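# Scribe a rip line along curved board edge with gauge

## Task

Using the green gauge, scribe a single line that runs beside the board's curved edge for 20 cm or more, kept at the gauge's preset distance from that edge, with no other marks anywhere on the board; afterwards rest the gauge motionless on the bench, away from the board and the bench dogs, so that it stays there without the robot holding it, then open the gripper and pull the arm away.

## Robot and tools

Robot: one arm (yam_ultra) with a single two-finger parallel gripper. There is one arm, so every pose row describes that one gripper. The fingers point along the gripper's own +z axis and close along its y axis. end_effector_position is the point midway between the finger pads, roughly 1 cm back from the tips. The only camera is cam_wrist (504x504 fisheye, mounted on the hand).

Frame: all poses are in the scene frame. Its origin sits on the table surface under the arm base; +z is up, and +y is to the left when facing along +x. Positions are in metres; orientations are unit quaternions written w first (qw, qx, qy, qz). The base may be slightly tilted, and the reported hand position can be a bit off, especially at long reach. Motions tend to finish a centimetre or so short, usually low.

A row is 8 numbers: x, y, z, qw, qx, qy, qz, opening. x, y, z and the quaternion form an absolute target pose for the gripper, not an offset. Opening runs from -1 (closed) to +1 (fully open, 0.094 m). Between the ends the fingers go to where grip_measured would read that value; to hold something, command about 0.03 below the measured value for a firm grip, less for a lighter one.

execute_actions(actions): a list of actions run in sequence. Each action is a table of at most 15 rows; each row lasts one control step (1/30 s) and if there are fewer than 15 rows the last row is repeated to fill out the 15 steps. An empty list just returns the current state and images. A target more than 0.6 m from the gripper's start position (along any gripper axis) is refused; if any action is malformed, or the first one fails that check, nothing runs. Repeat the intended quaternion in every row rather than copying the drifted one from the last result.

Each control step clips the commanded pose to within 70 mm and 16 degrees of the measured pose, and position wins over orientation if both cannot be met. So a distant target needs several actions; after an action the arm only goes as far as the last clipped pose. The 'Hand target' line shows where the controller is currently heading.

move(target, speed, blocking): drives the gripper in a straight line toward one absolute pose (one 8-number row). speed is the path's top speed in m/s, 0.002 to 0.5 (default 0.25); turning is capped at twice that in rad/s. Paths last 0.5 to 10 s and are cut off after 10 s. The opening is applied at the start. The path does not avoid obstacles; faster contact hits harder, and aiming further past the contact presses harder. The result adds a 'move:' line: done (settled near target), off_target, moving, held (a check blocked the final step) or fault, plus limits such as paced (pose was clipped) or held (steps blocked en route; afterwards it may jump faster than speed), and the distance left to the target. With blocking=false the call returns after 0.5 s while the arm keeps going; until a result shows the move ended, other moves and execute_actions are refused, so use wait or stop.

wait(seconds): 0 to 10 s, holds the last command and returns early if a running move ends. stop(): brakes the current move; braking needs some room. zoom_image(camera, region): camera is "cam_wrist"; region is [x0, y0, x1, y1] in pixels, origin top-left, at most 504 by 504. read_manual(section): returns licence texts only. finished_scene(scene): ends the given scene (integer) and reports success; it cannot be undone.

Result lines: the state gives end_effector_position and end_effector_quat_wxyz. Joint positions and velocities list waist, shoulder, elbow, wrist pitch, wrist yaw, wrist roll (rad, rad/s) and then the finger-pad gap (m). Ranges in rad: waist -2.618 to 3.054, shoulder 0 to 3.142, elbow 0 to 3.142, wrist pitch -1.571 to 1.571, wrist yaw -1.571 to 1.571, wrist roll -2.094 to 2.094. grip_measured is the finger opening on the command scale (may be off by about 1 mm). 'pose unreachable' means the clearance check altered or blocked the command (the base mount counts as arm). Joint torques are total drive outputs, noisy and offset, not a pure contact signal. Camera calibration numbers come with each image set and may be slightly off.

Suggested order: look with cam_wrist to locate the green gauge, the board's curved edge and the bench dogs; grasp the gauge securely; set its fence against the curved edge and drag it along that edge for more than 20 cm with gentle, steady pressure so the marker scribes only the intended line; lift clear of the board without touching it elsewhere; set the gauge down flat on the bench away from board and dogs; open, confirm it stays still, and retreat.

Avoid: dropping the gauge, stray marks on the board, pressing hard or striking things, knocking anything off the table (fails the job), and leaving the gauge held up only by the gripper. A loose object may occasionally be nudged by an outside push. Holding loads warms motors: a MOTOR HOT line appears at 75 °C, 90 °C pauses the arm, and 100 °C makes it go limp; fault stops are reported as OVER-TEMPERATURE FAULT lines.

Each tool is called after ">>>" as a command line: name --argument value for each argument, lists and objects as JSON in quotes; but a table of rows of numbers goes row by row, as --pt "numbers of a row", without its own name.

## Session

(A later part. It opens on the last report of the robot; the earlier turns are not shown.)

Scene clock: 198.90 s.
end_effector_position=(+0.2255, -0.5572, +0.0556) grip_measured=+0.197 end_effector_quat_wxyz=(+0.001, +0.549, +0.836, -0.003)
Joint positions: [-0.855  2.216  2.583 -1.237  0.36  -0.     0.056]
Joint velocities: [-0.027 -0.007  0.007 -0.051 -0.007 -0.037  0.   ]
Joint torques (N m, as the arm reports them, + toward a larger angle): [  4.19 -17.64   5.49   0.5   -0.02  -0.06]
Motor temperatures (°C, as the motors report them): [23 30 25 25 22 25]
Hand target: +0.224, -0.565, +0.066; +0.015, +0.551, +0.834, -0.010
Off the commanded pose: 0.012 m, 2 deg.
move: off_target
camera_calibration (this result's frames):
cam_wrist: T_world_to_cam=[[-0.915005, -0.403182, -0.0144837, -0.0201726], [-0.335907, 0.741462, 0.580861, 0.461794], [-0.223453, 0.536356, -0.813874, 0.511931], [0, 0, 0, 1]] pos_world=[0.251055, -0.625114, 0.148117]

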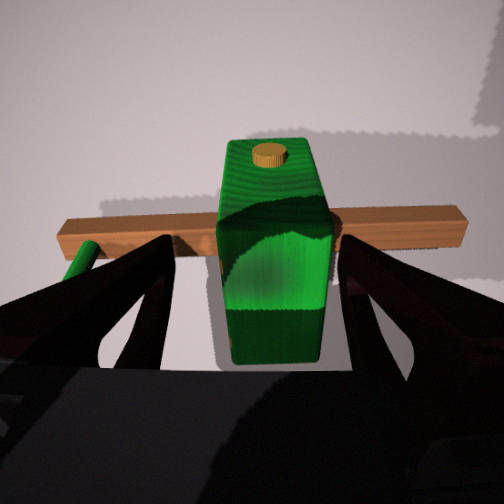

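>>> execute_actions --actions '[[[0.219,-0.567,0.066,0.015,0.552,0.834,-0.01,0.2]],[[0.219,-0.567,0.066,0.015,0.552,0.834,-0.01,-0.25]],[[0.219,-0.567,0.066,0.015,0.552,0.834,-0.01,-0.43]],[[0.219,-0.567,0.066,0.015,0.552,0.834,-0.01,-0.43]]]'

>>> move --target '[0.19,-0.48,0.12,0,0.552,0.834,0,-0.43]' --speed 0.1

Scene clock: 204.27 s.
end_effector_position=(+0.2192, -0.5605, +0.0538) grip_measured=-0.399 end_effector_quat_wxyz=(+0.001, +0.550, +0.835, -0.005)
Joint positions: [-0.871  2.215  2.583 -1.232  0.352 -0.011  0.028]
Joint velocities: [ 0.007 -0.017 -0.022  0.007 -0.007 -0.022  0.   ]
Joint torques (N m, as the arm reports them, + toward a larger angle): [  4.28 -18.09   5.31   0.48  -0.04  -0.07]
Motor temperatures (°C, as the motors report them): [23 32 25 25 22 25]
Hand target: +0.219, -0.567, +0.066; +0.015, +0.552, +0.834, -0.010
Off the commanded pose: 0.014 m, 2 deg.
camera_calibration (this result's frames):
cam_wrist: T_world_to_cam=[[-0.916039, -0.400922, -0.0116121, -0.0259059], [-0.332802, 0.7436, 0.579916, 0.463749], [-0.223866, 0.53509, -0.814594, 0.510289], [0, 0, 0, 1]] pos_world=[0.244842, -0.62828, 0.146442]

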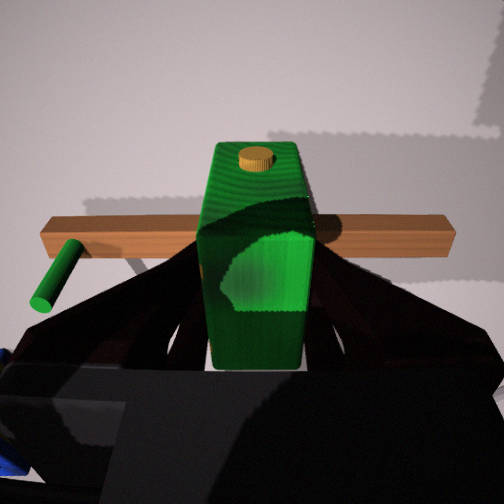

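Scene clock: 205.80 s.
end_effector_position=(+0.1878, -0.4774, +0.1094) grip_measured=-0.399 end_effector_quat_wxyz=(-0.013, +0.551, +0.834, +0.008)
Joint positions: [-0.809  1.703  1.796 -1.015  0.384  0.059  0.028]
Joint velocities: [-0.012  0.002  0.012 -0.007  0.022 -0.037  0.   ]
Joint torques (N m, as the arm reports them, + toward a larger angle): [  4.64 -14.63   4.94   0.39   0.08   0.05]
Motor temperatures (°C, as the motors report them): [23 32 25 25 22 25]
Hand target: +0.191, -0.479, +0.118; -0.000, +0.553, +0.833, +0.001
Off the commanded pose: 0.011 m, 2 deg.
move: off_target
camera_calibration (this result's frames):
cam_wrist: T_world_to_cam=[[-0.91795, -0.396277, -0.0182376, -0.0174147], [-0.324503, 0.723657, 0.609113, 0.344912], [-0.22818, 0.565054, -0.792874, 0.516832], [0, 0, 0, 1]] pos_world=[0.213869, -0.548537, 0.199375]

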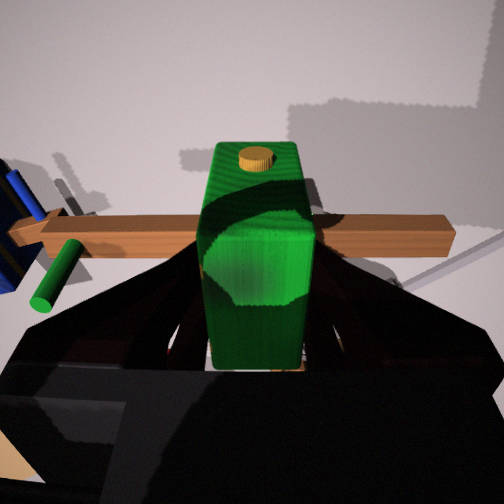

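>>> move --target '[0.18,-0.48,0.11,0,-0.199,0.98,0,-0.43]' --speed 0.3

>>> move --target '[0.18,-0.48,0.062,0,-0.199,0.98,0,-0.43]' --speed 0.04

Scene clock: 214.83 s.
end_effector_position=(+0.1809, -0.4783, +0.1022) grip_measured=-0.399 end_effector_quat_wxyz=(-0.009, -0.200, +0.980, +0.007)
Joint positions: [-0.828  1.688  1.748 -0.962  0.387 -1.533  0.028]
Joint velocities: [-0.017  0.017 -0.002 -0.081  0.037  0.022  0.   ]
Joint torques (N m, as the arm reports them, + toward a larger angle): [  2.95 -14.77   4.99   0.32  -0.12  -0.07]
Motor temperatures (°C, as the motors report them): [23 32 25 24 22 25]
Hand target: +0.180, -0.480, +0.110; -0.000, -0.200, +0.980, -0.000
Off the commanded pose: 0.008 m, 1 deg.
move: done
camera_calibration (this result's frames):
cam_wrist: T_world_to_cam=[[0.396254, -0.917456, -0.0354484, -0.509525], [-0.727989, -0.337481, 0.596773, -0.0855693], [-0.559477, -0.210668, -0.801626, 0.199844], [0, 0, 0, 1]] pos_world=[0.251416, -0.454244, 0.193204]

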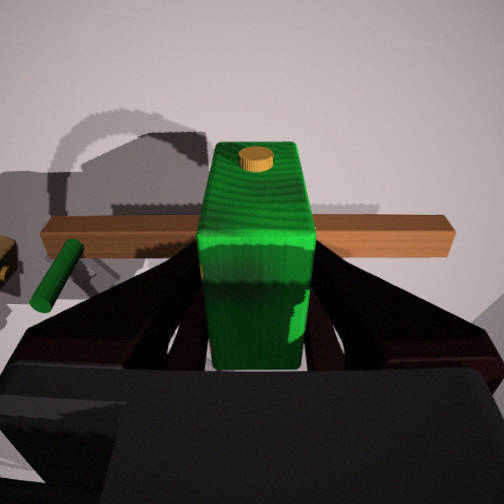

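Scene clock: 216.20 s.
end_effector_position=(+0.1781, -0.4844, +0.0644) grip_measured=-0.399 end_effector_quat_wxyz=(-0.008, -0.196, +0.981, -0.005)
Joint positions: [-0.878  1.74   1.695 -0.818  0.358 -1.575  0.028]
Joint velocities: [-0.002  0.002  0.012 -0.051 -0.037 -0.007  0.   ]
Joint torques (N m, as the arm reports them, + toward a larger angle): [  2.98 -12.69   4.92   0.37  -0.12  -0.08]
Motor temperatures (°C, as the motors report them): [23 32 25 24 22 25]
Hand target: +0.180, -0.481, +0.062; -0.001, -0.199, +0.980, -0.001
Off the commanded pose: 0.005 m, 1 deg.
move: done
camera_calibration (this result's frames):
cam_wrist: T_world_to_cam=[[0.389228, -0.921051, -0.0128703, -0.517275], [-0.734328, -0.318695, 0.59933, -0.0570528], [-0.556116, -0.223825, -0.800399, 0.159604], [0, 0, 0, 1]] pos_world=[0.248201, -0.458896, 0.155283]

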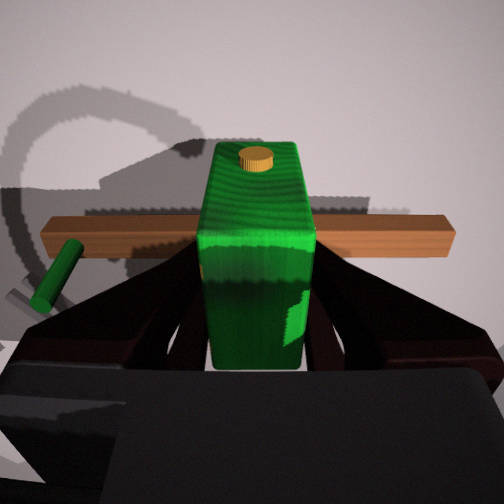

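>>> move --target '[0.18,-0.482,0.052,0,-0.199,0.98,0,-0.43]' --speed 0.015

Scene clock: 219.10 s.
end_effector_position=(+0.1782, -0.4857, +0.0549) grip_measured=-0.399 end_effector_quat_wxyz=(-0.007, -0.196, +0.981, -0.005)
Joint positions: [-0.889  1.76   1.695 -0.794  0.35  -1.584  0.028]
Joint velocities: [ 0.007 -0.007 -0.007  0.095  0.007 -0.037 -0.   ]
Joint torques (N m, as the arm reports them, + toward a larger angle): [  2.92 -12.61   5.     0.39  -0.12  -0.08]
Motor temperatures (°C, as the motors report them): [23 32 25 24 22 25]
Hand target: +0.180, -0.482, +0.052; -0.000, -0.199, +0.980, +0.000
Off the commanded pose: 0.005 m, 1 deg.
move: done
camera_calibration (this result's frames):
cam_wrist: T_world_to_cam=[[0.389151, -0.921092, -0.0123328, -0.518655], [-0.735411, -0.31871, 0.597992, -0.0513988], [-0.554736, -0.223639, -0.801407, 0.151743], [0, 0, 0, 1]] pos_world=[0.248213, -0.460175, 0.145948]

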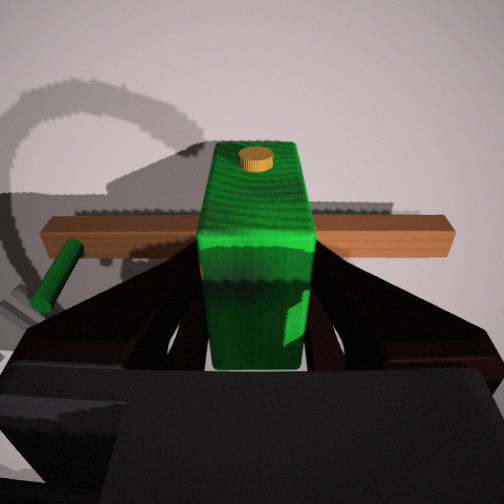

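>>> move --target '[0.18,-0.482,0.044,0,-0.199,0.98,0,-0.43]' --speed 0.015

Scene clock: 221.63 s.
end_effector_position=(+0.1787, -0.4879, +0.0505) grip_measured=-0.399 end_effector_quat_wxyz=(-0.007, -0.195, +0.981, -0.008)
Joint positions: [-0.894  1.77   1.695 -0.776  0.347 -1.588  0.028]
Joint velocities: [ 0.012 -0.012  0.007 -0.051 -0.007 -0.037 -0.002]
Joint torques (N m, as the arm reports them, + toward a larger angle): [  2.76 -12.18   4.49   0.46  -0.15  -0.09]
Motor temperatures (°C, as the motors report them): [23 31 25 24 22 25]
Hand target: +0.180, -0.482, +0.044; -0.000, -0.199, +0.980, -0.000
Off the commanded pose: 0.009 m, 1 deg.
move: done
camera_calibration (this result's frames):
cam_wrist: T_world_to_cam=[[0.387489, -0.921859, -0.00533843, -0.521337], [-0.737434, -0.313433, 0.59829, -0.0462462], [-0.553212, -0.227894, -0.801262, 0.145603], [0, 0, 0, 1]] pos_world=[0.248458, -0.461912, 0.141551]

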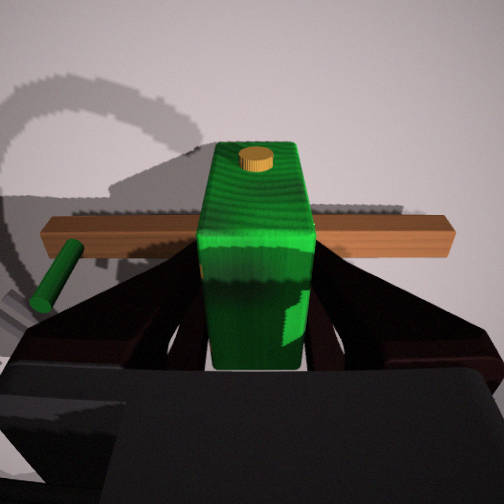

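>>> execute_actions --actions '[[[0.179,-0.486,0.049,0,-0.199,0.98,0,0.2]],[[0.179,-0.486,0.049,0,-0.199,0.98,0,0.2]]]'

>>> move --target '[0.179,-0.486,0.11,0,-0.199,0.98,0,0.2]' --speed 0.1

>>> move --target '[0.179,-0.486,0.11,0,0.552,0.834,0,0.2]' --speed 0.4

>>> move --target '[0.179,-0.486,0.105,0,0.98,0.199,0,0.2]' --speed 0.4

Scene clock: 227.50 s.
end_effector_position=(+0.1777, -0.4877, +0.0502) grip_measured=+0.197 end_effector_quat_wxyz=(-0.006, -0.196, +0.981, -0.007)
Joint positions: [-0.897  1.77   1.695 -0.778  0.343 -1.591  0.056]
Joint velocities: [ 0.002 -0.012 -0.012  0.007 -0.081  0.022 -0.001]
Joint torques (N m, as the arm reports them, + toward a larger angle): [  2.85 -12.29   6.5    0.22  -0.12  -0.07]
Motor temperatures (°C, as the motors report them): [23 31 25 24 22 25]
Hand target: +0.179, -0.486, +0.049; +0.000, -0.199, +0.980, -0.000
Off the commanded pose: 0.002 m, 1 deg.
camera_calibration (this result's frames):
cam_wrist: T_world_to_cam=[[0.388887, -0.921252, -0.00789794, -0.520558], [-0.737171, -0.3163, 0.597104, -0.0480394], [-0.552581, -0.226384, -0.802125, 0.145493], [0, 0, 0, 1]] pos_world=[0.247422, -0.461823, 0.141277]

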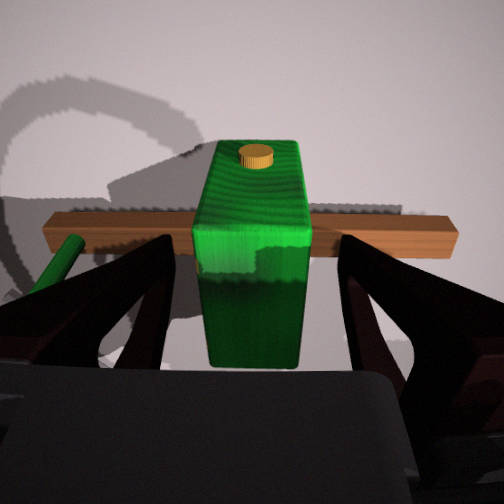

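Scene clock: 228.67 s.
end_effector_position=(+0.1739, -0.4797, +0.0975) grip_measured=+0.197 end_effector_quat_wxyz=(-0.007, -0.199, +0.980, +0.011)
Joint positions: [-0.855  1.689  1.743 -0.955  0.364 -1.552  0.056]
Joint velocities: [-0.012 -0.002 -0.017 -0.007 -0.007 -0.037  0.   ]
Joint torques (N m, as the arm reports them, + toward a larger angle): [  4.28 -13.94   7.63   0.13   0.01   0.05]
Motor temperatures (°C, as the motors report them): [23 31 25 24 22 25]
Hand target: +0.179, -0.484, +0.110; +0.001, -0.198, +0.980, +0.001
Off the commanded pose: 0.015 m, 1 deg.
move: off_target
camera_calibration (this result's frames):
cam_wrist: T_world_to_cam=[[0.394667, -0.917829, -0.0427581, -0.507318], [-0.730186, -0.341548, 0.591754, -0.0893738], [-0.557733, -0.202325, -0.804984, 0.19585], [0, 0, 0, 1]] pos_world=[0.244194, -0.456531, 0.188852]

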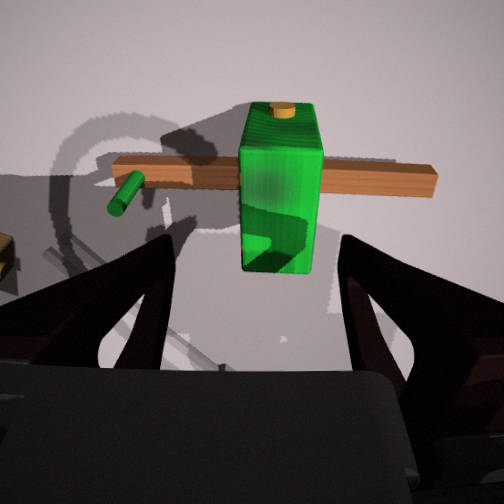

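Scene clock: 231.30 s.
end_effector_position=(+0.1727, -0.4770, +0.0976) grip_measured=+0.197 end_effector_quat_wxyz=(-0.017, +0.548, +0.836, +0.006)
Joint positions: [-0.855  1.689  1.743 -0.967  0.364  0.013  0.056]
Joint velocities: [ 0.027 -0.007 -0.007 -0.022  0.022  0.007  0.   ]
Joint torques (N m, as the arm reports them, + toward a larger angle): [  4.23 -13.7    8.16   0.18   0.01   0.07]
Motor temperatures (°C, as the motors report them): [23 31 25 24 22 25]
Hand target: +0.179, -0.485, +0.110; +0.000, +0.552, +0.834, +0.000
Off the commanded pose: 0.017 m, 2 deg.
move: off_target
camera_calibration (this result's frames):
cam_wrist: T_world_to_cam=[[-0.914612, -0.404201, -0.0102714, -0.0364777], [-0.324876, 0.719521, 0.613796, 0.344634], [-0.240706, 0.564722, -0.789398, 0.505436], [0, 0, 0, 1]] pos_world=[0.200262, -0.548147, 0.18708]

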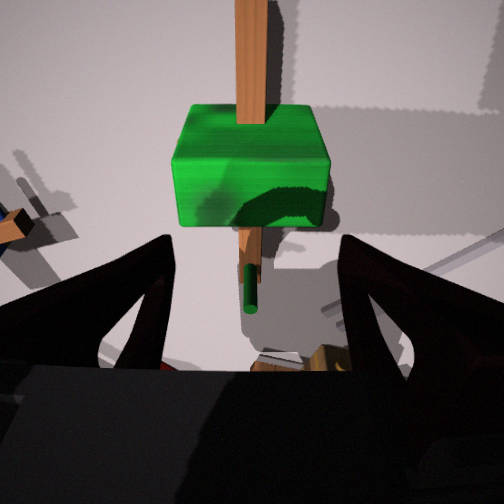

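Scene clock: 233.97 s.
end_effector_position=(+0.1760, -0.4778, +0.0975) grip_measured=+0.197 end_effector_quat_wxyz=(-0.014, +0.979, +0.204, +0.001)
Joint positions: [-0.855  1.689  1.743 -0.959  0.349  1.58   0.056]
Joint velocities: [-0.017  0.022 -0.012 -0.037  0.022  0.066 -0.001]
Joint torques (N m, as the arm reports them, + toward a larger angle): [  3.81 -13.05   7.63   0.29   0.1    0.06]
Motor temperatures (°C, as the motors report them): [23 31 25 24 22 25]
Hand target: +0.179, -0.486, +0.105; +0.000, +0.980, +0.199, +0.000
Off the commanded pose: 0.012 m, 2 deg.
move: off_target
camera_calibration (this result's frames):
cam_wrist: T_world_to_cam=[[-0.405358, 0.914116, 0.0087683, 0.504675], [0.739549, 0.322279, 0.590935, -0.028622], [0.537357, 0.246025, -0.806672, 0.219073], [0, 0, 0, 1]] pos_world=[0.108021, -0.506005, 0.189208]

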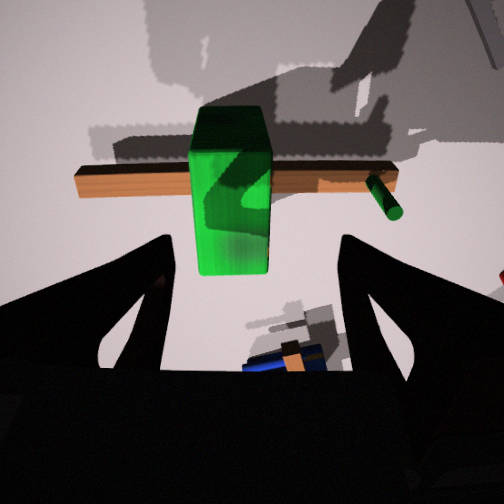

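>>> move --target '[0.179,-0.486,0.050,0,0.98,0.199,0,0.2]' --speed 0.04

Scene clock: 237.77 s.
end_effector_position=(+0.1809, -0.4904, +0.0545) grip_measured=+0.197 end_effector_quat_wxyz=(+0.005, +0.980, +0.197, +0.002)
Joint positions: [-0.895  1.774  1.724 -0.804  0.328  1.549  0.056]
Joint velocities: [-0.017 -0.007  0.002  0.022  0.081  0.037  0.001]
Joint torques (N m, as the arm reports them, + toward a larger angle): [  2.76 -12.63   4.74   0.39   0.01  -0.07]
Motor temperatures (°C, as the motors report them): [23 31 25 24 22 25]
Hand target: +0.179, -0.487, +0.050; +0.001, +0.980, +0.200, -0.000
Off the commanded pose: 0.007 m, 1 deg.
move: done
camera_calibration (this result's frames):
cam_wrist: T_world_to_cam=[[-0.391133, 0.919872, -0.0291717, 0.520808], [0.738542, 0.332629, 0.586442, 0.00269455], [0.549155, 0.207832, -0.809465, 0.16418], [0, 0, 0, 1]] pos_world=[0.111555, -0.514095, 0.146511]

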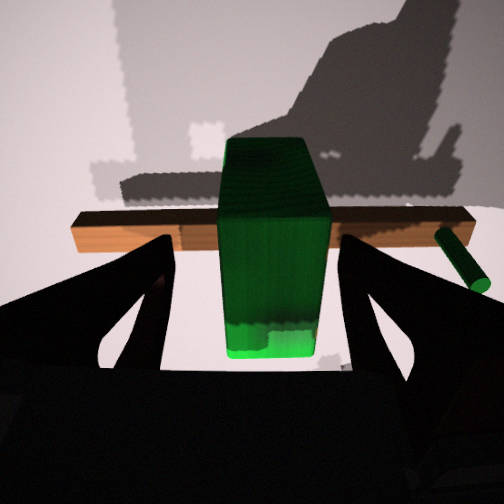

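>>> execute_actions --actions '[[[0.177,-0.481,0.050,0,0.98,0.199,0,0.2]],[[0.177,-0.481,0.050,0,0.98,0.199,0,-0.25]],[[0.177,-0.481,0.050,0,0.98,0.199,0,-0.44]],[[0.177,-0.481,0.050,0,0.98,0.199,0,-0.44]]]'

>>> move --target '[0.179,-0.47,0.16,0,0.98,0.199,0,-0.44]' --speed 0.12

>>> move --target '[0.27,-0.28,0.16,0,0.383,0.924,0,-0.44]' --speed 0.3

Scene clock: 242.70 s.
end_effector_position=(+0.1812, -0.4842, +0.0481) grip_measured=-0.400 end_effector_quat_wxyz=(+0.004, +0.980, +0.197, +0.003)
Joint positions: [-0.895  1.77   1.686 -0.771  0.326  1.549  0.028]
Joint velocities: [-0.002 -0.017  0.002 -0.022 -0.022 -0.037 -0.   ]
Joint torques (N m, as the arm reports them, + toward a larger angle): [  2.81 -14.06   4.24   0.31   0.02  -0.05]
Motor temperatures (°C, as the motors report them): [23 31 25 24 22 25]
Hand target: +0.177, -0.481, +0.050; -0.000, +0.980, +0.199, -0.000
Off the commanded pose: 0.006 m, 1 deg.
camera_calibration (this result's frames):
cam_wrist: T_world_to_cam=[[-0.392148, 0.919504, -0.0270707, 0.514975], [0.737383, 0.331799, 0.588367, 0.0038538], [0.549988, 0.210766, -0.808141, 0.158748], [0, 0, 0, 1]] pos_world=[0.111795, -0.508258, 0.139964]

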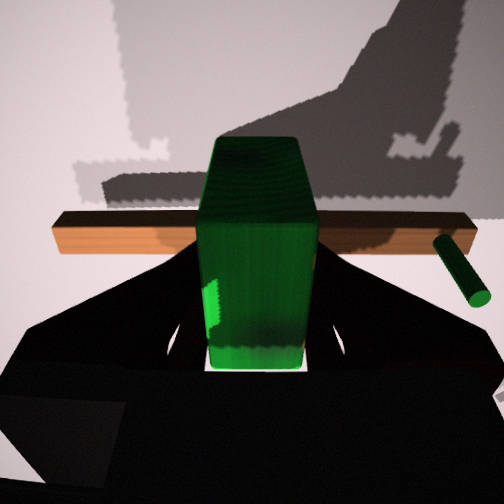

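Scene clock: 244.23 s.
end_effector_position=(+0.1781, -0.4613, +0.1464) grip_measured=-0.400 end_effector_quat_wxyz=(-0.015, +0.980, +0.200, +0.002)
Joint positions: [-0.773  1.584  1.736 -1.083  0.396  1.66   0.028]
Joint velocities: [-0.002 -0.012  0.027 -0.051 -0.022 -0.066 -0.001]
Joint torques (N m, as the arm reports them, + toward a larger angle): [  4.2  -13.19   7.94   0.1    0.14   0.04]
Motor temperatures (°C, as the motors report them): [23 31 25 24 22 25]
Hand target: +0.178, -0.467, +0.160; -0.002, +0.980, +0.198, +0.002
Off the commanded pose: 0.016 m, 2 deg.
move: off_target
camera_calibration (this result's frames):
cam_wrist: T_world_to_cam=[[-0.396901, 0.917811, 0.00965882, 0.490013], [0.741366, 0.314359, 0.59292, -0.0686898], [0.541152, 0.242491, -0.805203, 0.250842], [0, 0, 0, 1]] pos_world=[0.109667, -0.488973, 0.237973]

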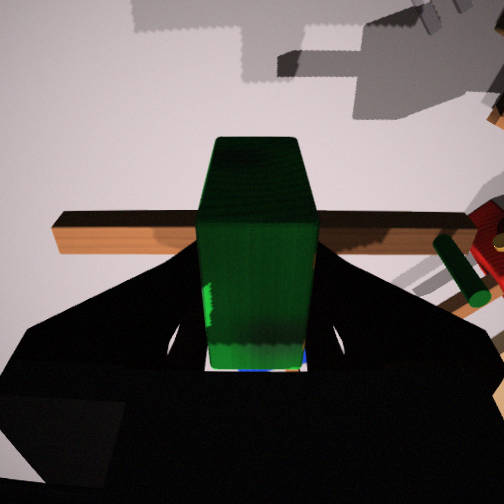

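Scene clock: 248.03 s.
end_effector_position=(+0.2694, -0.2844, +0.1551) grip_measured=-0.399 end_effector_quat_wxyz=(-0.009, +0.396, +0.918, +0.012)
Joint positions: [-0.212  1.547  1.27  -0.959  0.671  0.314  0.028]
Joint velocities: [-0.002 -0.002 -0.027  0.022  0.022 -0.007  0.001]
Joint torques (N m, as the arm reports them, + toward a larger angle): [ 6.18 -7.1   4.05  0.4   0.08 -0.08]
Motor temperatures (°C, as the motors report them): [23 31 25 24 22 25]
Hand target: +0.273, -0.280, +0.156; -0.003, +0.386, +0.922, +0.009
Off the commanded pose: 0.007 m, 2 deg.
move: done
camera_calibration (this result's frames):
cam_wrist: T_world_to_cam=[[-0.724046, -0.688945, -0.0333521, 0.00167418], [-0.563159, 0.562548, 0.605304, 0.222929], [-0.398259, 0.45705, -0.795296, 0.478097], [0, 0, 0, 1]] pos_world=[0.317163, -0.342769, 0.245344]

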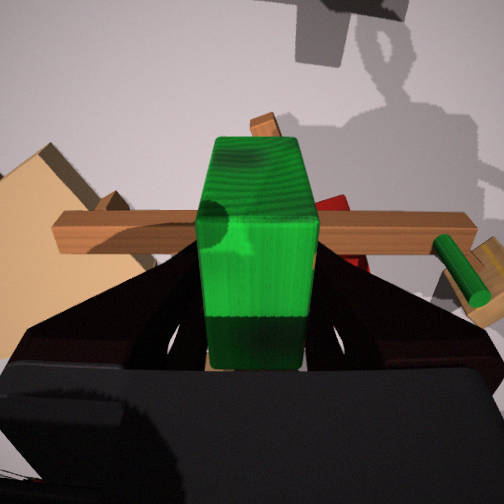

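>>> move --target '[0.25,0.03,0.15,0,-0.605,0.796,0,-0.44]' --speed 0.3

Scene clock: 264.77 s.
end_effector_position=(+0.2478, +0.0278, +0.1434) grip_measured=-0.398 end_effector_quat_wxyz=(-0.015, -0.604, +0.797, +0.011)
Joint positions: [ 0.588  2.107  0.931 -0.795  0.674 -0.726  0.028]
Joint velocities: [-0.032 -0.007 -0.017 -0.007 -0.022 -0.125  0.001]
Joint torques (N m, as the arm reports them, + toward a larger angle): [ 7.22 -5.18  6.57  0.34 -0.12 -0.08]
Motor temperatures (°C, as the motors report them): [24 29 25 23 22 25]
Hand target: +0.256, +0.036, +0.149; +0.001, -0.606, +0.796, +0.014
Off the commanded pose: 0.007 m, 2 deg.
move: done
camera_calibration (this result's frames):
cam_wrist: T_world_to_cam=[[0.96253, -0.265513, -0.0551223, -0.225781], [-0.182495, -0.784592, 0.592546, -0.0127232], [-0.200577, -0.560284, -0.803648, 0.297965], [0, 0, 0, 1]] pos_world=[0.274764, 0.097015, 0.234553]

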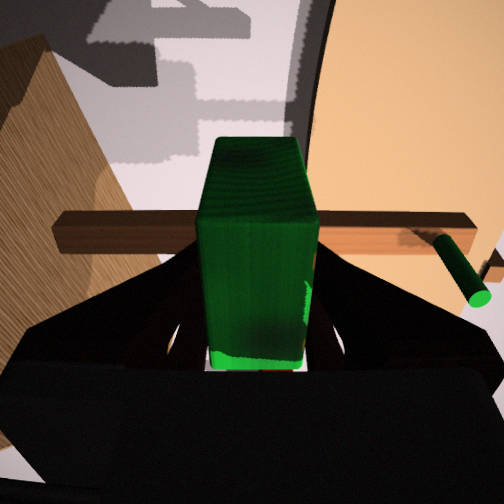

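>>> move --target '[0.291,0.1466,0.085,0.0368,-0.527,0.847,-0.0593,-0.44]' --speed 0.1

Scene clock: 273.67 s.
end_effector_position=(+0.2832, +0.1397, +0.0790) grip_measured=-0.398 end_effector_quat_wxyz=(+0.018, -0.534, +0.844, -0.051)
Joint positions: [ 0.699  2.636  1.178 -0.519  0.756 -0.475  0.028]
Joint velocities: [ 0.002 -0.012 -0.007 -0.007 -0.007  0.037  0.001]
Joint torques (N m, as the arm reports them, + toward a larger angle): [ 8.31 -8.38  6.14  0.49  0.13  0.06]
Motor temperatures (°C, as the motors report them): [24 28 25 23 22 25]
Hand target: +0.293, +0.148, +0.086; +0.036, -0.528, +0.846, -0.058
Off the commanded pose: 0.012 m, 3 deg.
move: off_target
camera_calibration (this result's frames):
cam_wrist: T_world_to_cam=[[0.90331, -0.42017, 0.0865363, -0.206543], [-0.383116, -0.699374, 0.603405, 0.163656], [-0.193012, -0.578215, -0.792726, 0.315498], [0, 0, 0, 1]] pos_world=[0.310166, 0.210099, 0.169225]

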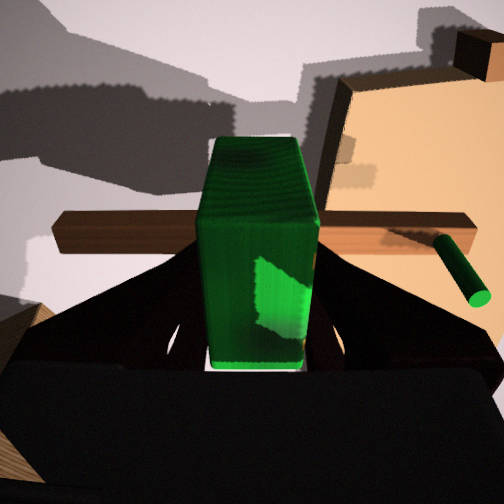

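>>> move --target '[0.284,0.130,0.064,0.052,-0.538,0.837,-0.081,-0.44]' --speed 0.03

Scene clock: 278.53 s.
end_effector_position=(+0.2810, +0.1316, +0.0603) grip_measured=-0.397 end_effector_quat_wxyz=(+0.043, -0.542, +0.836, -0.077)
Joint positions: [ 0.67   2.636  1.061 -0.303  0.819 -0.584  0.028]
Joint velocities: [ 0.002  0.007  0.012  0.051  0.022 -0.037 -0.001]
Joint torques (N m, as the arm reports them, + toward a larger angle): [ 6.58 -9.6   2.58  0.63  0.16 -0.04]
Motor temperatures (°C, as the motors report them): [24 28 25 23 22 25]
Hand target: +0.284, +0.130, +0.064; +0.052, -0.538, +0.837, -0.082
Off the commanded pose: 0.005 m, 1 deg.
move: done
camera_calibration (this result's frames):
cam_wrist: T_world_to_cam=[[0.903953, -0.397923, 0.15661, -0.213643], [-0.40914, -0.698248, 0.587413, 0.176614], [-0.124393, -0.595069, -0.79399, 0.278589], [0, 0, 0, 1]] pos_world=[0.300037, 0.204087, 0.15091]

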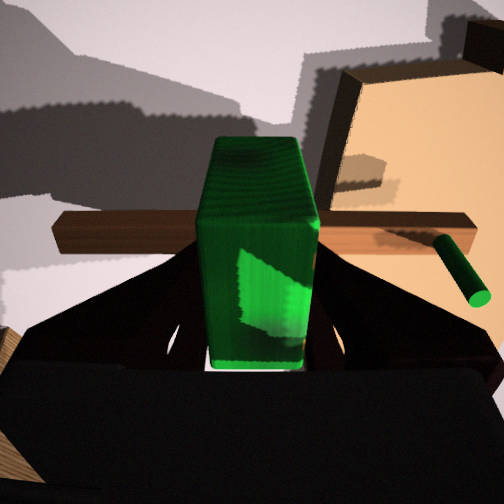

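>>> move --target '[0.302,0.120,0.064,0.052,-0.538,0.837,-0.081,-0.44]' --speed 0.015

Scene clock: 282.97 s.
end_effector_position=(+0.2894, +0.1190, +0.0555) grip_measured=-0.397 end_effector_quat_wxyz=(+0.036, -0.549, +0.832, -0.077)
Joint positions: [ 0.619  2.618  1.061 -0.288  0.834 -0.658  0.028]
Joint velocities: [ 0.022  0.012  0.017 -0.037  0.007 -0.037  0.001]
Joint torques (N m, as the arm reports them, + toward a larger angle): [  6.83 -10.3    4.37   0.6    0.15  -0.05]
Motor temperatures (°C, as the motors report them): [24 28 25 23 22 25]
Hand target: +0.302, +0.119, +0.064; +0.052, -0.538, +0.837, -0.082
Off the commanded pose: 0.015 m, 2 deg.
move: off_target
camera_calibration (this result's frames):
cam_wrist: T_world_to_cam=[[0.911842, -0.382819, 0.148307, -0.229201], [-0.39074, -0.698413, 0.599618, 0.168083], [-0.125966, -0.604706, -0.786424, 0.269497], [0, 0, 0, 1]] pos_world=[0.308619, 0.192616, 0.145146]

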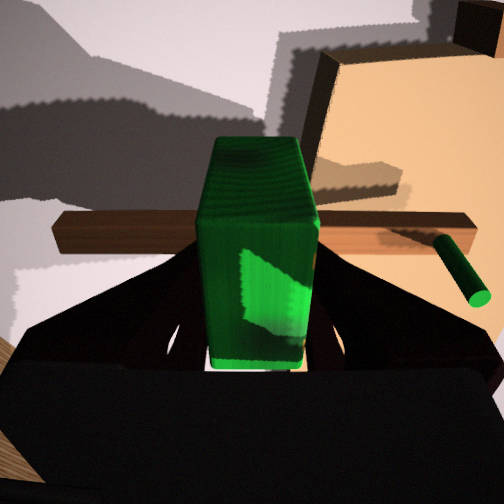

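>>> move --target '[0.312,0.117,0.068,0.052,-0.538,0.837,-0.081,-0.44]' --speed 0.015

>>> zoom_image --camera "cam_wrist" --region '[264,40,504,280]'

Scene clock: 288.00 s.
end_effector_position=(+0.2921, +0.1166, +0.0560) grip_measured=-0.397 end_effector_quat_wxyz=(+0.031, -0.552, +0.830, -0.073)
Joint positions: [ 0.608  2.612  1.074 -0.309  0.829 -0.674  0.028]
Joint velocities: [-0.002  0.007 -0.007 -0.081 -0.022 -0.081  0.001]
Joint torques (N m, as the arm reports them, + toward a larger angle): [  6.91 -10.78   5.85   0.47   0.19  -0.08]
Motor temperatures (°C, as the motors report them): [24 29 25 23 22 25]
Hand target: +0.312, +0.116, +0.068; +0.052, -0.538, +0.837, -0.081
Off the commanded pose: 0.023 m, 3 deg.
move: off_target
camera_calibration (this result's frames):
cam_wrist: T_world_to_cam=[[0.91681, -0.375304, 0.136406, -0.234274], [-0.377357, -0.702528, 0.603371, 0.163496], [-0.130618, -0.60465, -0.785708, 0.270154], [0, 0, 0, 1]] pos_world=[0.311768, 0.190285, 0.14557]

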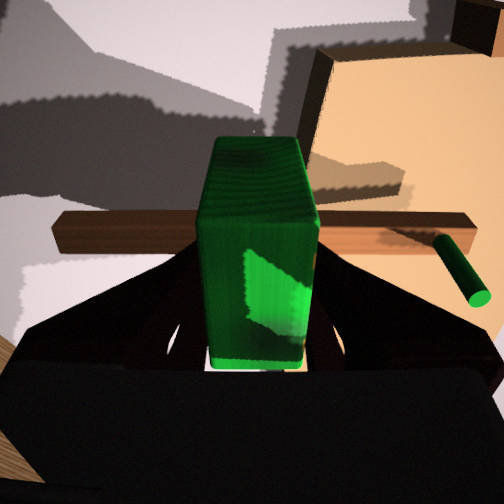

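Region (264, 40, 504, 280) of cam_wrist's 504x504 image, scaled by 2.100, with more detail than that image has.

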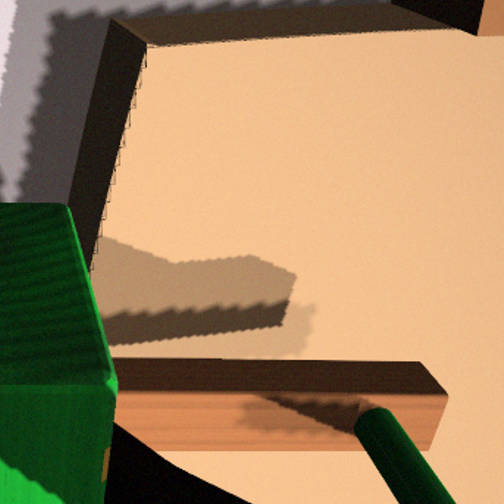

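>>> move --target '[0.321,0.113,0.068,0.052,-0.538,0.837,-0.081,-0.44]' --speed 0.015

Scene clock: 292.77 s.
end_effector_position=(+0.2918, +0.1139, +0.0537) grip_measured=-0.397 end_effector_quat_wxyz=(+0.021, -0.561, +0.825, -0.064)
Joint positions: [ 0.59   2.612  1.088 -0.335  0.817 -0.696  0.028]
Joint velocities: [-0.007 -0.012  0.002 -0.051 -0.007 -0.037 -0.   ]
Joint torques (N m, as the arm reports them, + toward a larger angle): [  6.86 -11.43   6.31   0.65   0.32  -0.12]
Motor temperatures (°C, as the motors report them): [24 29 25 23 22 25]
Hand target: +0.320, +0.111, +0.069; +0.052, -0.538, +0.837, -0.081
Off the commanded pose: 0.033 m, 5 deg.
move: off_target
camera_calibration (this result's frames):
cam_wrist: T_world_to_cam=[[0.927197, -0.358118, 0.109803, -0.23824], [-0.346974, -0.710708, 0.611967, 0.154524], [-0.141119, -0.605513, -0.783224, 0.26971], [0, 0, 0, 1]] pos_world=[0.312572, 0.187816, 0.142839]

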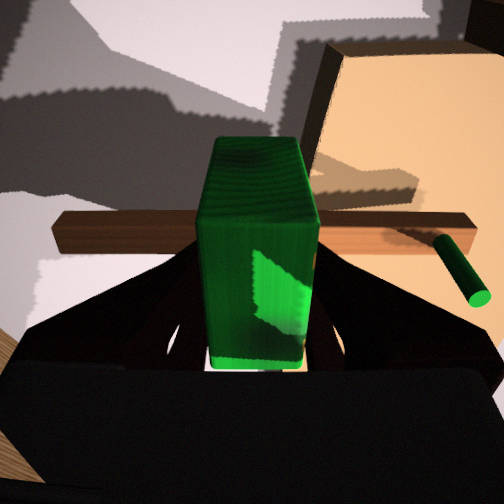

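>>> move --target '[0.306,0.110,0.064,0.051,-0.527,0.844,-0.082,-0.44]' --speed 0.015

Scene clock: 306.07 s.
end_effector_position=(+0.2921, +0.1133, +0.0536) grip_measured=-0.397 end_effector_quat_wxyz=(+0.029, -0.543, +0.837, -0.064)
Joint positions: [ 0.588  2.602  1.067 -0.302  0.819 -0.67   0.028]
Joint velocities: [-0.027 -0.007  0.017  0.007 -0.007 -0.051  0.   ]
Joint torques (N m, as the arm reports them, + toward a larger angle): [  7.48 -10.98   2.93   0.78   0.33   0.01]
Motor temperatures (°C, as the motors report them): [25 29 25 23 22 25]
Hand target: +0.306, +0.110, +0.064; +0.050, -0.527, +0.844, -0.082
Off the commanded pose: 0.018 m, 4 deg.
move: off_target
camera_calibration (this result's frames):
cam_wrist: T_world_to_cam=[[0.909656, -0.397519, 0.120435, -0.229756], [-0.386028, -0.702063, 0.598406, 0.165405], [-0.153325, -0.590835, -0.792089, 0.271643], [0, 0, 0, 1]] pos_world=[0.3145, 0.185289, 0.143857]

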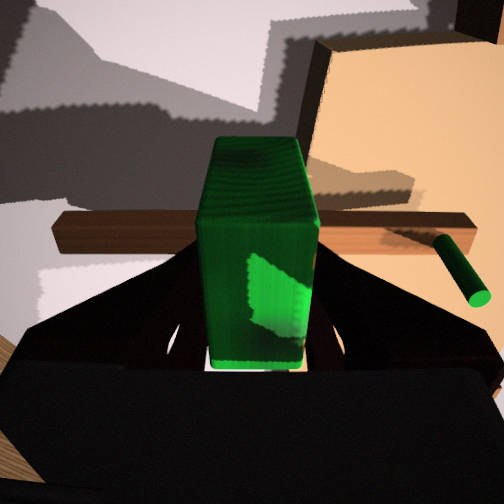

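>>> move --target '[0.308,0.110,0.074,0.03,-0.529,0.847,-0.048,-0.44]' --speed 0.015

>>> zoom_image --camera "cam_wrist" --region '[264,40,504,280]'

Scene clock: 312.53 s.
end_effector_position=(+0.2959, +0.1074, +0.0648) grip_measured=-0.397 end_effector_quat_wxyz=(+0.016, -0.540, +0.840, -0.052)
Joint positions: [ 0.585  2.571  1.109 -0.414  0.797 -0.636  0.028]
Joint velocities: [ 0.012  0.007 -0.002 -0.022 -0.007 -0.007 -0.   ]
Joint torques (N m, as the arm reports them, + toward a larger angle): [  7.2  -10.14   5.63   0.31   0.     0.06]
Motor temperatures (°C, as the motors report them): [25 30 25 23 22 25]
Hand target: +0.308, +0.109, +0.074; +0.030, -0.529, +0.847, -0.048
Off the commanded pose: 0.015 m, 2 deg.
move: off_target
camera_calibration (this result's frames):
cam_wrist: T_world_to_cam=[[0.909074, -0.407727, 0.0856926, -0.233372], [-0.372175, -0.702255, 0.606897, 0.151377], [-0.18727, -0.583607, -0.790148, 0.286787], [0, 0, 0, 1]] pos_world=[0.322198, 0.178524, 0.154732]

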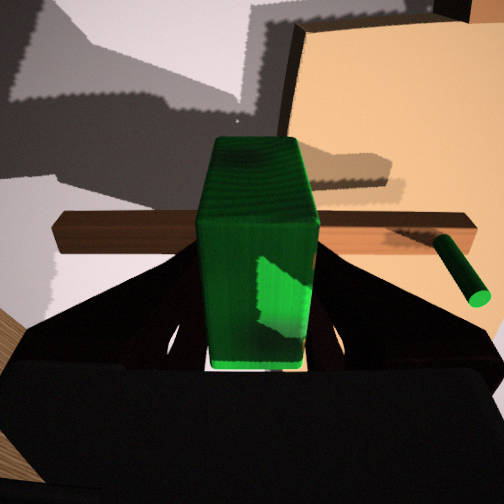

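Region (264, 40, 504, 280) of cam_wrist's 504x504 image, scaled by 2.100, with more detail than that image has.

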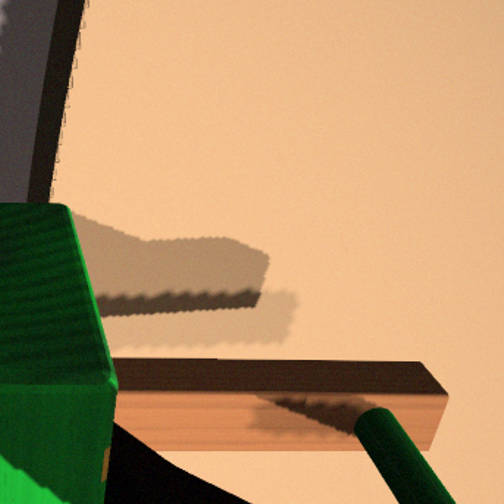

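>>> move --target '[0.282,0.125,0.072,0.045,-0.535,0.840,-0.07,-0.44]' --speed 0.02

>>> move --target '[0.282,0.125,0.060,0.045,-0.535,0.840,-0.07,-0.44]' --speed 0.015

Scene clock: 317.37 s.
end_effector_position=(+0.2875, +0.1218, +0.0729) grip_measured=-0.397 end_effector_quat_wxyz=(+0.042, -0.530, +0.845, -0.062)
Joint positions: [ 0.653  2.571  1.063 -0.36   0.796 -0.572  0.028]
Joint velocities: [-0.002 -0.017 -0.002 -0.037 -0.007 -0.007  0.001]
Joint torques (N m, as the arm reports them, + toward a larger angle): [ 8.32 -6.93  2.8   0.61  0.13  0.06]
Motor temperatures (°C, as the motors report them): [25 29 25 23 22 25]
Hand target: +0.282, +0.126, +0.072; +0.045, -0.536, +0.840, -0.069
Off the commanded pose: 0.006 m, 1 deg.
move: done
camera_calibration (this result's frames):
cam_wrist: T_world_to_cam=[[0.894552, -0.427259, 0.131252, -0.217334], [-0.419541, -0.701371, 0.57625, 0.16918], [-0.154152, -0.570551, -0.806665, 0.290061], [0, 0, 0, 1]] pos_world=[0.310108, 0.191295, 0.165018]

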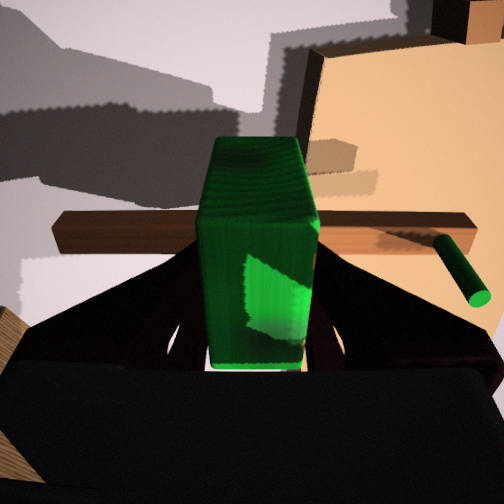

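Scene clock: 318.60 s.
end_effector_position=(+0.2847, +0.1263, +0.0624) grip_measured=-0.397 end_effector_quat_wxyz=(+0.046, -0.533, +0.842, -0.066)
Joint positions: [ 0.648  2.605  1.049 -0.296  0.805 -0.596  0.028]
Joint velocities: [-0.002 -0.017 -0.017 -0.007  0.037 -0.037 -0.   ]
Joint torques (N m, as the arm reports them, + toward a larger angle): [ 6.41 -7.77  2.67  0.62  0.14 -0.06]
Motor temperatures (°C, as the motors report them): [25 29 25 23 22 25]
Hand target: +0.282, +0.125, +0.060; +0.045, -0.535, +0.841, -0.070
Off the commanded pose: 0.004 m, 1 deg.
move: done
camera_calibration (this result's frames):
cam_wrist: T_world_to_cam=[[0.897188, -0.418324, 0.141627, -0.214071], [-0.418598, -0.703208, 0.574694, 0.177334], [-0.140815, -0.574894, -0.80602, 0.280476], [0, 0, 0, 1]] pos_world=[0.305789, 0.196396, 0.154474]

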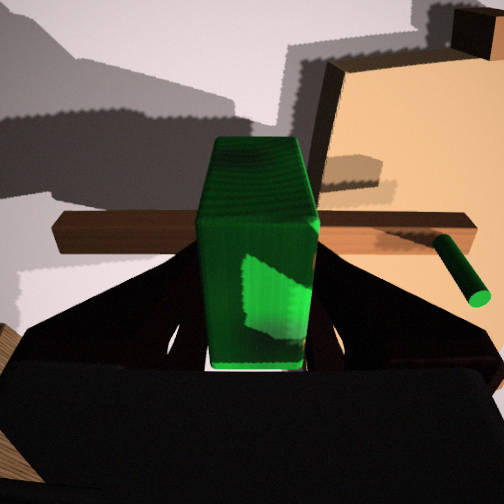

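Push in again at the earlier height.

>>> move --target '[0.308,0.114,0.062,0.045,-0.535,0.840,-0.07,-0.44]' --speed 0.015

Scene clock: 323.40 s.
end_effector_position=(+0.2916, +0.1132, +0.0525) grip_measured=-0.397 end_effector_quat_wxyz=(+0.029, -0.546, +0.835, -0.065)
Joint positions: [ 0.587  2.605  1.065 -0.296  0.82  -0.678  0.028]
Joint velocities: [ 0.002 -0.017 -0.032  0.007 -0.066 -0.007  0.   ]
Joint torques (N m, as the arm reports them, + toward a larger angle): [  6.83 -10.12   5.56   0.45   0.15  -0.08]
Motor temperatures (°C, as the motors report them): [25 29 25 23 22 25]
Hand target: +0.308, +0.113, +0.062; +0.045, -0.535, +0.841, -0.071
Off the commanded pose: 0.019 m, 2 deg.
move: off_target
camera_calibration (this result's frames):
cam_wrist: T_world_to_cam=[[0.912078, -0.391852, 0.120688, -0.230496], [-0.381568, -0.703462, 0.599622, 0.164609], [-0.150064, -0.592953, -0.79113, 0.269862], [0, 0, 0, 1]] pos_world=[0.313536, 0.185491, 0.142611]

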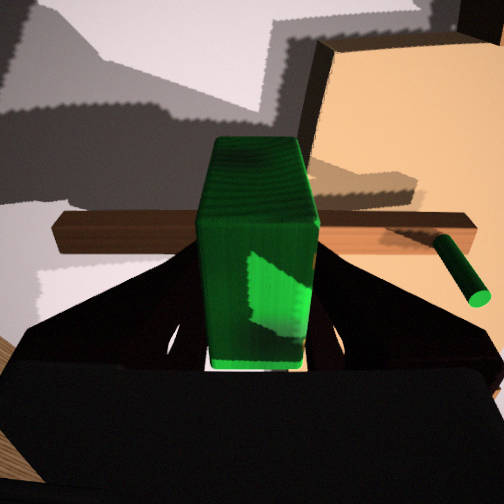

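>>> move --target '[0.318,0.109,0.062,0,-0.527,0.85,0,-0.44]' --speed 0.01

>>> zoom_image --camera "cam_wrist" --region '[264,40,504,280]'

Scene clock: 336.97 s.
end_effector_position=(+0.2962, +0.1066, +0.0531) grip_measured=-0.398 end_effector_quat_wxyz=(-0.025, -0.542, +0.840, +0.009)
Joint positions: [ 0.511  2.605  1.211 -0.54   0.705 -0.655  0.028]
Joint velocities: [ 0.012 -0.002 -0.002 -0.007 -0.066 -0.022  0.   ]
Joint torques (N m, as the arm reports them, + toward a larger angle): [  7.69 -10.22   6.15   0.36   0.12  -0.01]
Motor temperatures (°C, as the motors report them): [25 29 25 23 22 25]
Hand target: +0.318, +0.107, +0.063; +0.001, -0.526, +0.850, -0.001
Off the commanded pose: 0.024 m, 4 deg.
move: off_target
camera_calibration (this result's frames):
cam_wrist: T_world_to_cam=[[0.911646, -0.40634, -0.0615545, -0.226053], [-0.288147, -0.738768, 0.609256, 0.136908], [-0.29304, -0.53769, -0.790581, 0.3035], [0, 0, 0, 1]] pos_world=[0.334468, 0.172478, 0.142614]

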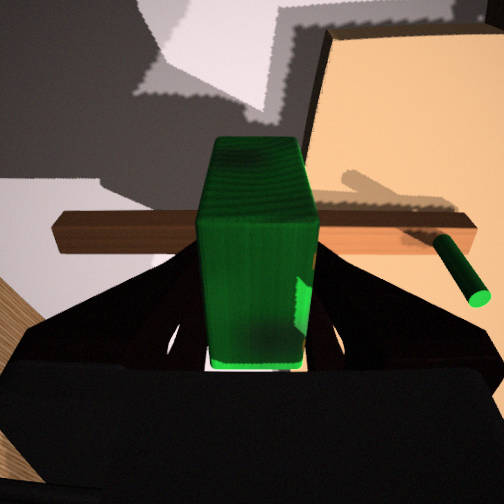

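Region (264, 40, 504, 280) of cam_wrist's 504x504 image, scaled by 2.100, with more detail than that image has.

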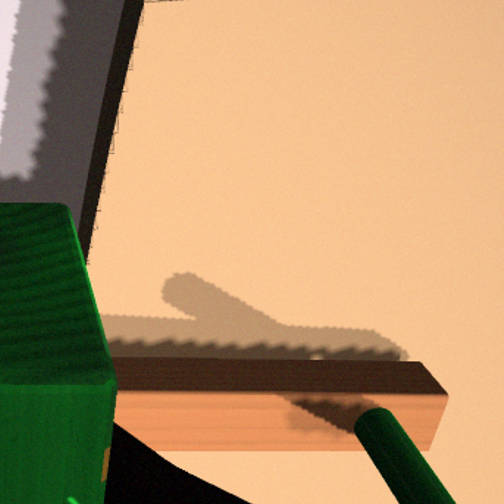

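>>> move --target '[0.320,0.108,0.056,0,-0.527,0.85,0,-0.44]' --speed 0.01

>>> zoom_image --camera "cam_wrist" --region '[264,40,504,280]'

Scene clock: 343.87 s.
end_effector_position=(+0.2962, +0.1063, +0.0528) grip_measured=-0.398 end_effector_quat_wxyz=(-0.026, -0.543, +0.839, +0.012)
Joint positions: [ 0.508  2.605  1.214 -0.544  0.702 -0.657  0.028]
Joint velocities: [-0.027 -0.027 -0.022 -0.066 -0.007 -0.022 -0.001]
Joint torques (N m, as the arm reports them, + toward a larger angle): [ 6.72 -9.11  6.32  0.59  0.17 -0.2 ]
Motor temperatures (°C, as the motors report them): [25 29 25 23 22 25]
Hand target: +0.319, +0.106, +0.057; -0.000, -0.527, +0.850, -0.001
Off the commanded pose: 0.024 m, 4 deg.
move: off_target
camera_calibration (this result's frames):
cam_wrist: T_world_to_cam=[[0.911778, -0.405211, -0.0668147, -0.22609], [-0.284611, -0.740748, 0.608514, 0.136089], [-0.296069, -0.535813, -0.790726, 0.303851], [0, 0, 0, 1]] pos_world=[0.334838, 0.172001, 0.142345]

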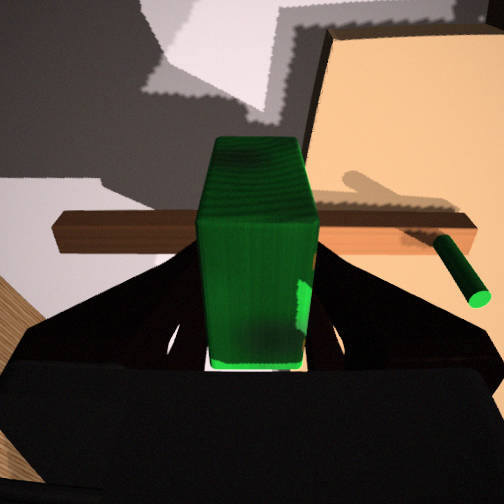

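Region (264, 40, 504, 280) of cam_wrist's 504x504 image, scaled by 2.100, with more detail than that image has.

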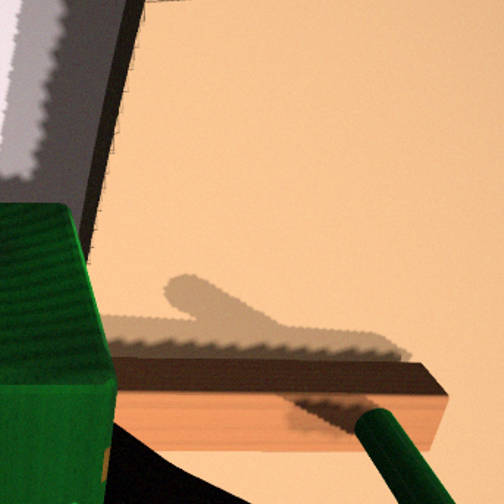

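>>> move --target '[0.328,0.131,0.055,0.005,-0.512,0.859,-0.008,-0.44]' --speed 0.015

Scene clock: 353.30 s.
end_effector_position=(+0.3002, +0.1143, +0.0527) grip_measured=-0.398 end_effector_quat_wxyz=(-0.041, -0.531, +0.846, +0.001)
Joint positions: [ 0.529  2.665  1.297 -0.622  0.716 -0.578  0.028]
Joint velocities: [-0.002  0.007  0.012 -0.007  0.051 -0.022 -0.   ]
Joint torques (N m, as the arm reports them, + toward a larger angle): [ 8.72 -8.06  6.84  1.03  0.08 -0.19]
Motor temperatures (°C, as the motors report them): [25 29 26 23 22 25]
Hand target: +0.327, +0.129, +0.058; +0.004, -0.512, +0.859, -0.007
Off the commanded pose: 0.033 m, 6 deg.
move: off_target
camera_calibration (this result's frames):
cam_wrist: T_world_to_cam=[[0.899778, -0.431631, -0.0639822, -0.220025], [-0.295753, -0.711082, 0.637881, 0.141604], [-0.320826, -0.555029, -0.767472, 0.317654], [0, 0, 0, 1]] pos_world=[0.341765, 0.182029, 0.139387]

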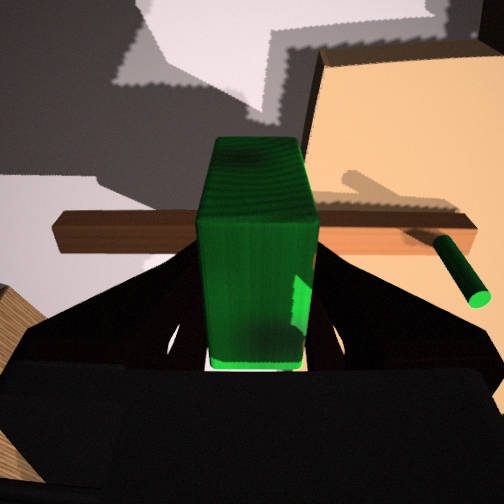

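>>> move --target '[0.330,0.150,0.057,0.005,-0.512,0.859,-0.008,-0.44]' --speed 0.015

Scene clock: 360.87 s.
end_effector_position=(+0.3099, +0.1348, +0.0524) grip_measured=-0.398 end_effector_quat_wxyz=(-0.032, -0.526, +0.850, -0.003)
Joint positions: [ 0.562  2.73   1.379 -0.64   0.71  -0.542  0.028]
Joint velocities: [-0.002 -0.012  0.017  0.022 -0.051 -0.066 -0.001]
Joint torques (N m, as the arm reports them, + toward a larger angle): [ 9.21 -8.77  6.55  0.8   0.03 -0.09]
Motor temperatures (°C, as the motors report them): [25 29 26 23 22 25]
Hand target: +0.330, +0.149, +0.059; +0.005, -0.513, +0.859, -0.007
Off the commanded pose: 0.026 m, 5 deg.
move: off_target
camera_calibration (this result's frames):
cam_wrist: T_world_to_cam=[[0.89551, -0.442562, -0.0469072, -0.217975], [-0.31732, -0.708856, 0.629945, 0.16601], [-0.31204, -0.549238, -0.775222, 0.328851], [0, 0, 0, 1]] pos_world=[0.350492, 0.201827, 0.14013]

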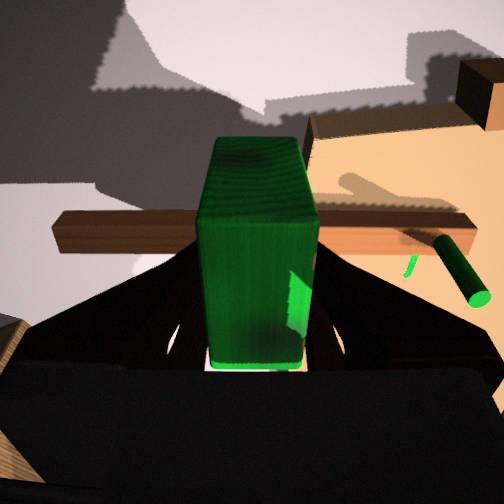

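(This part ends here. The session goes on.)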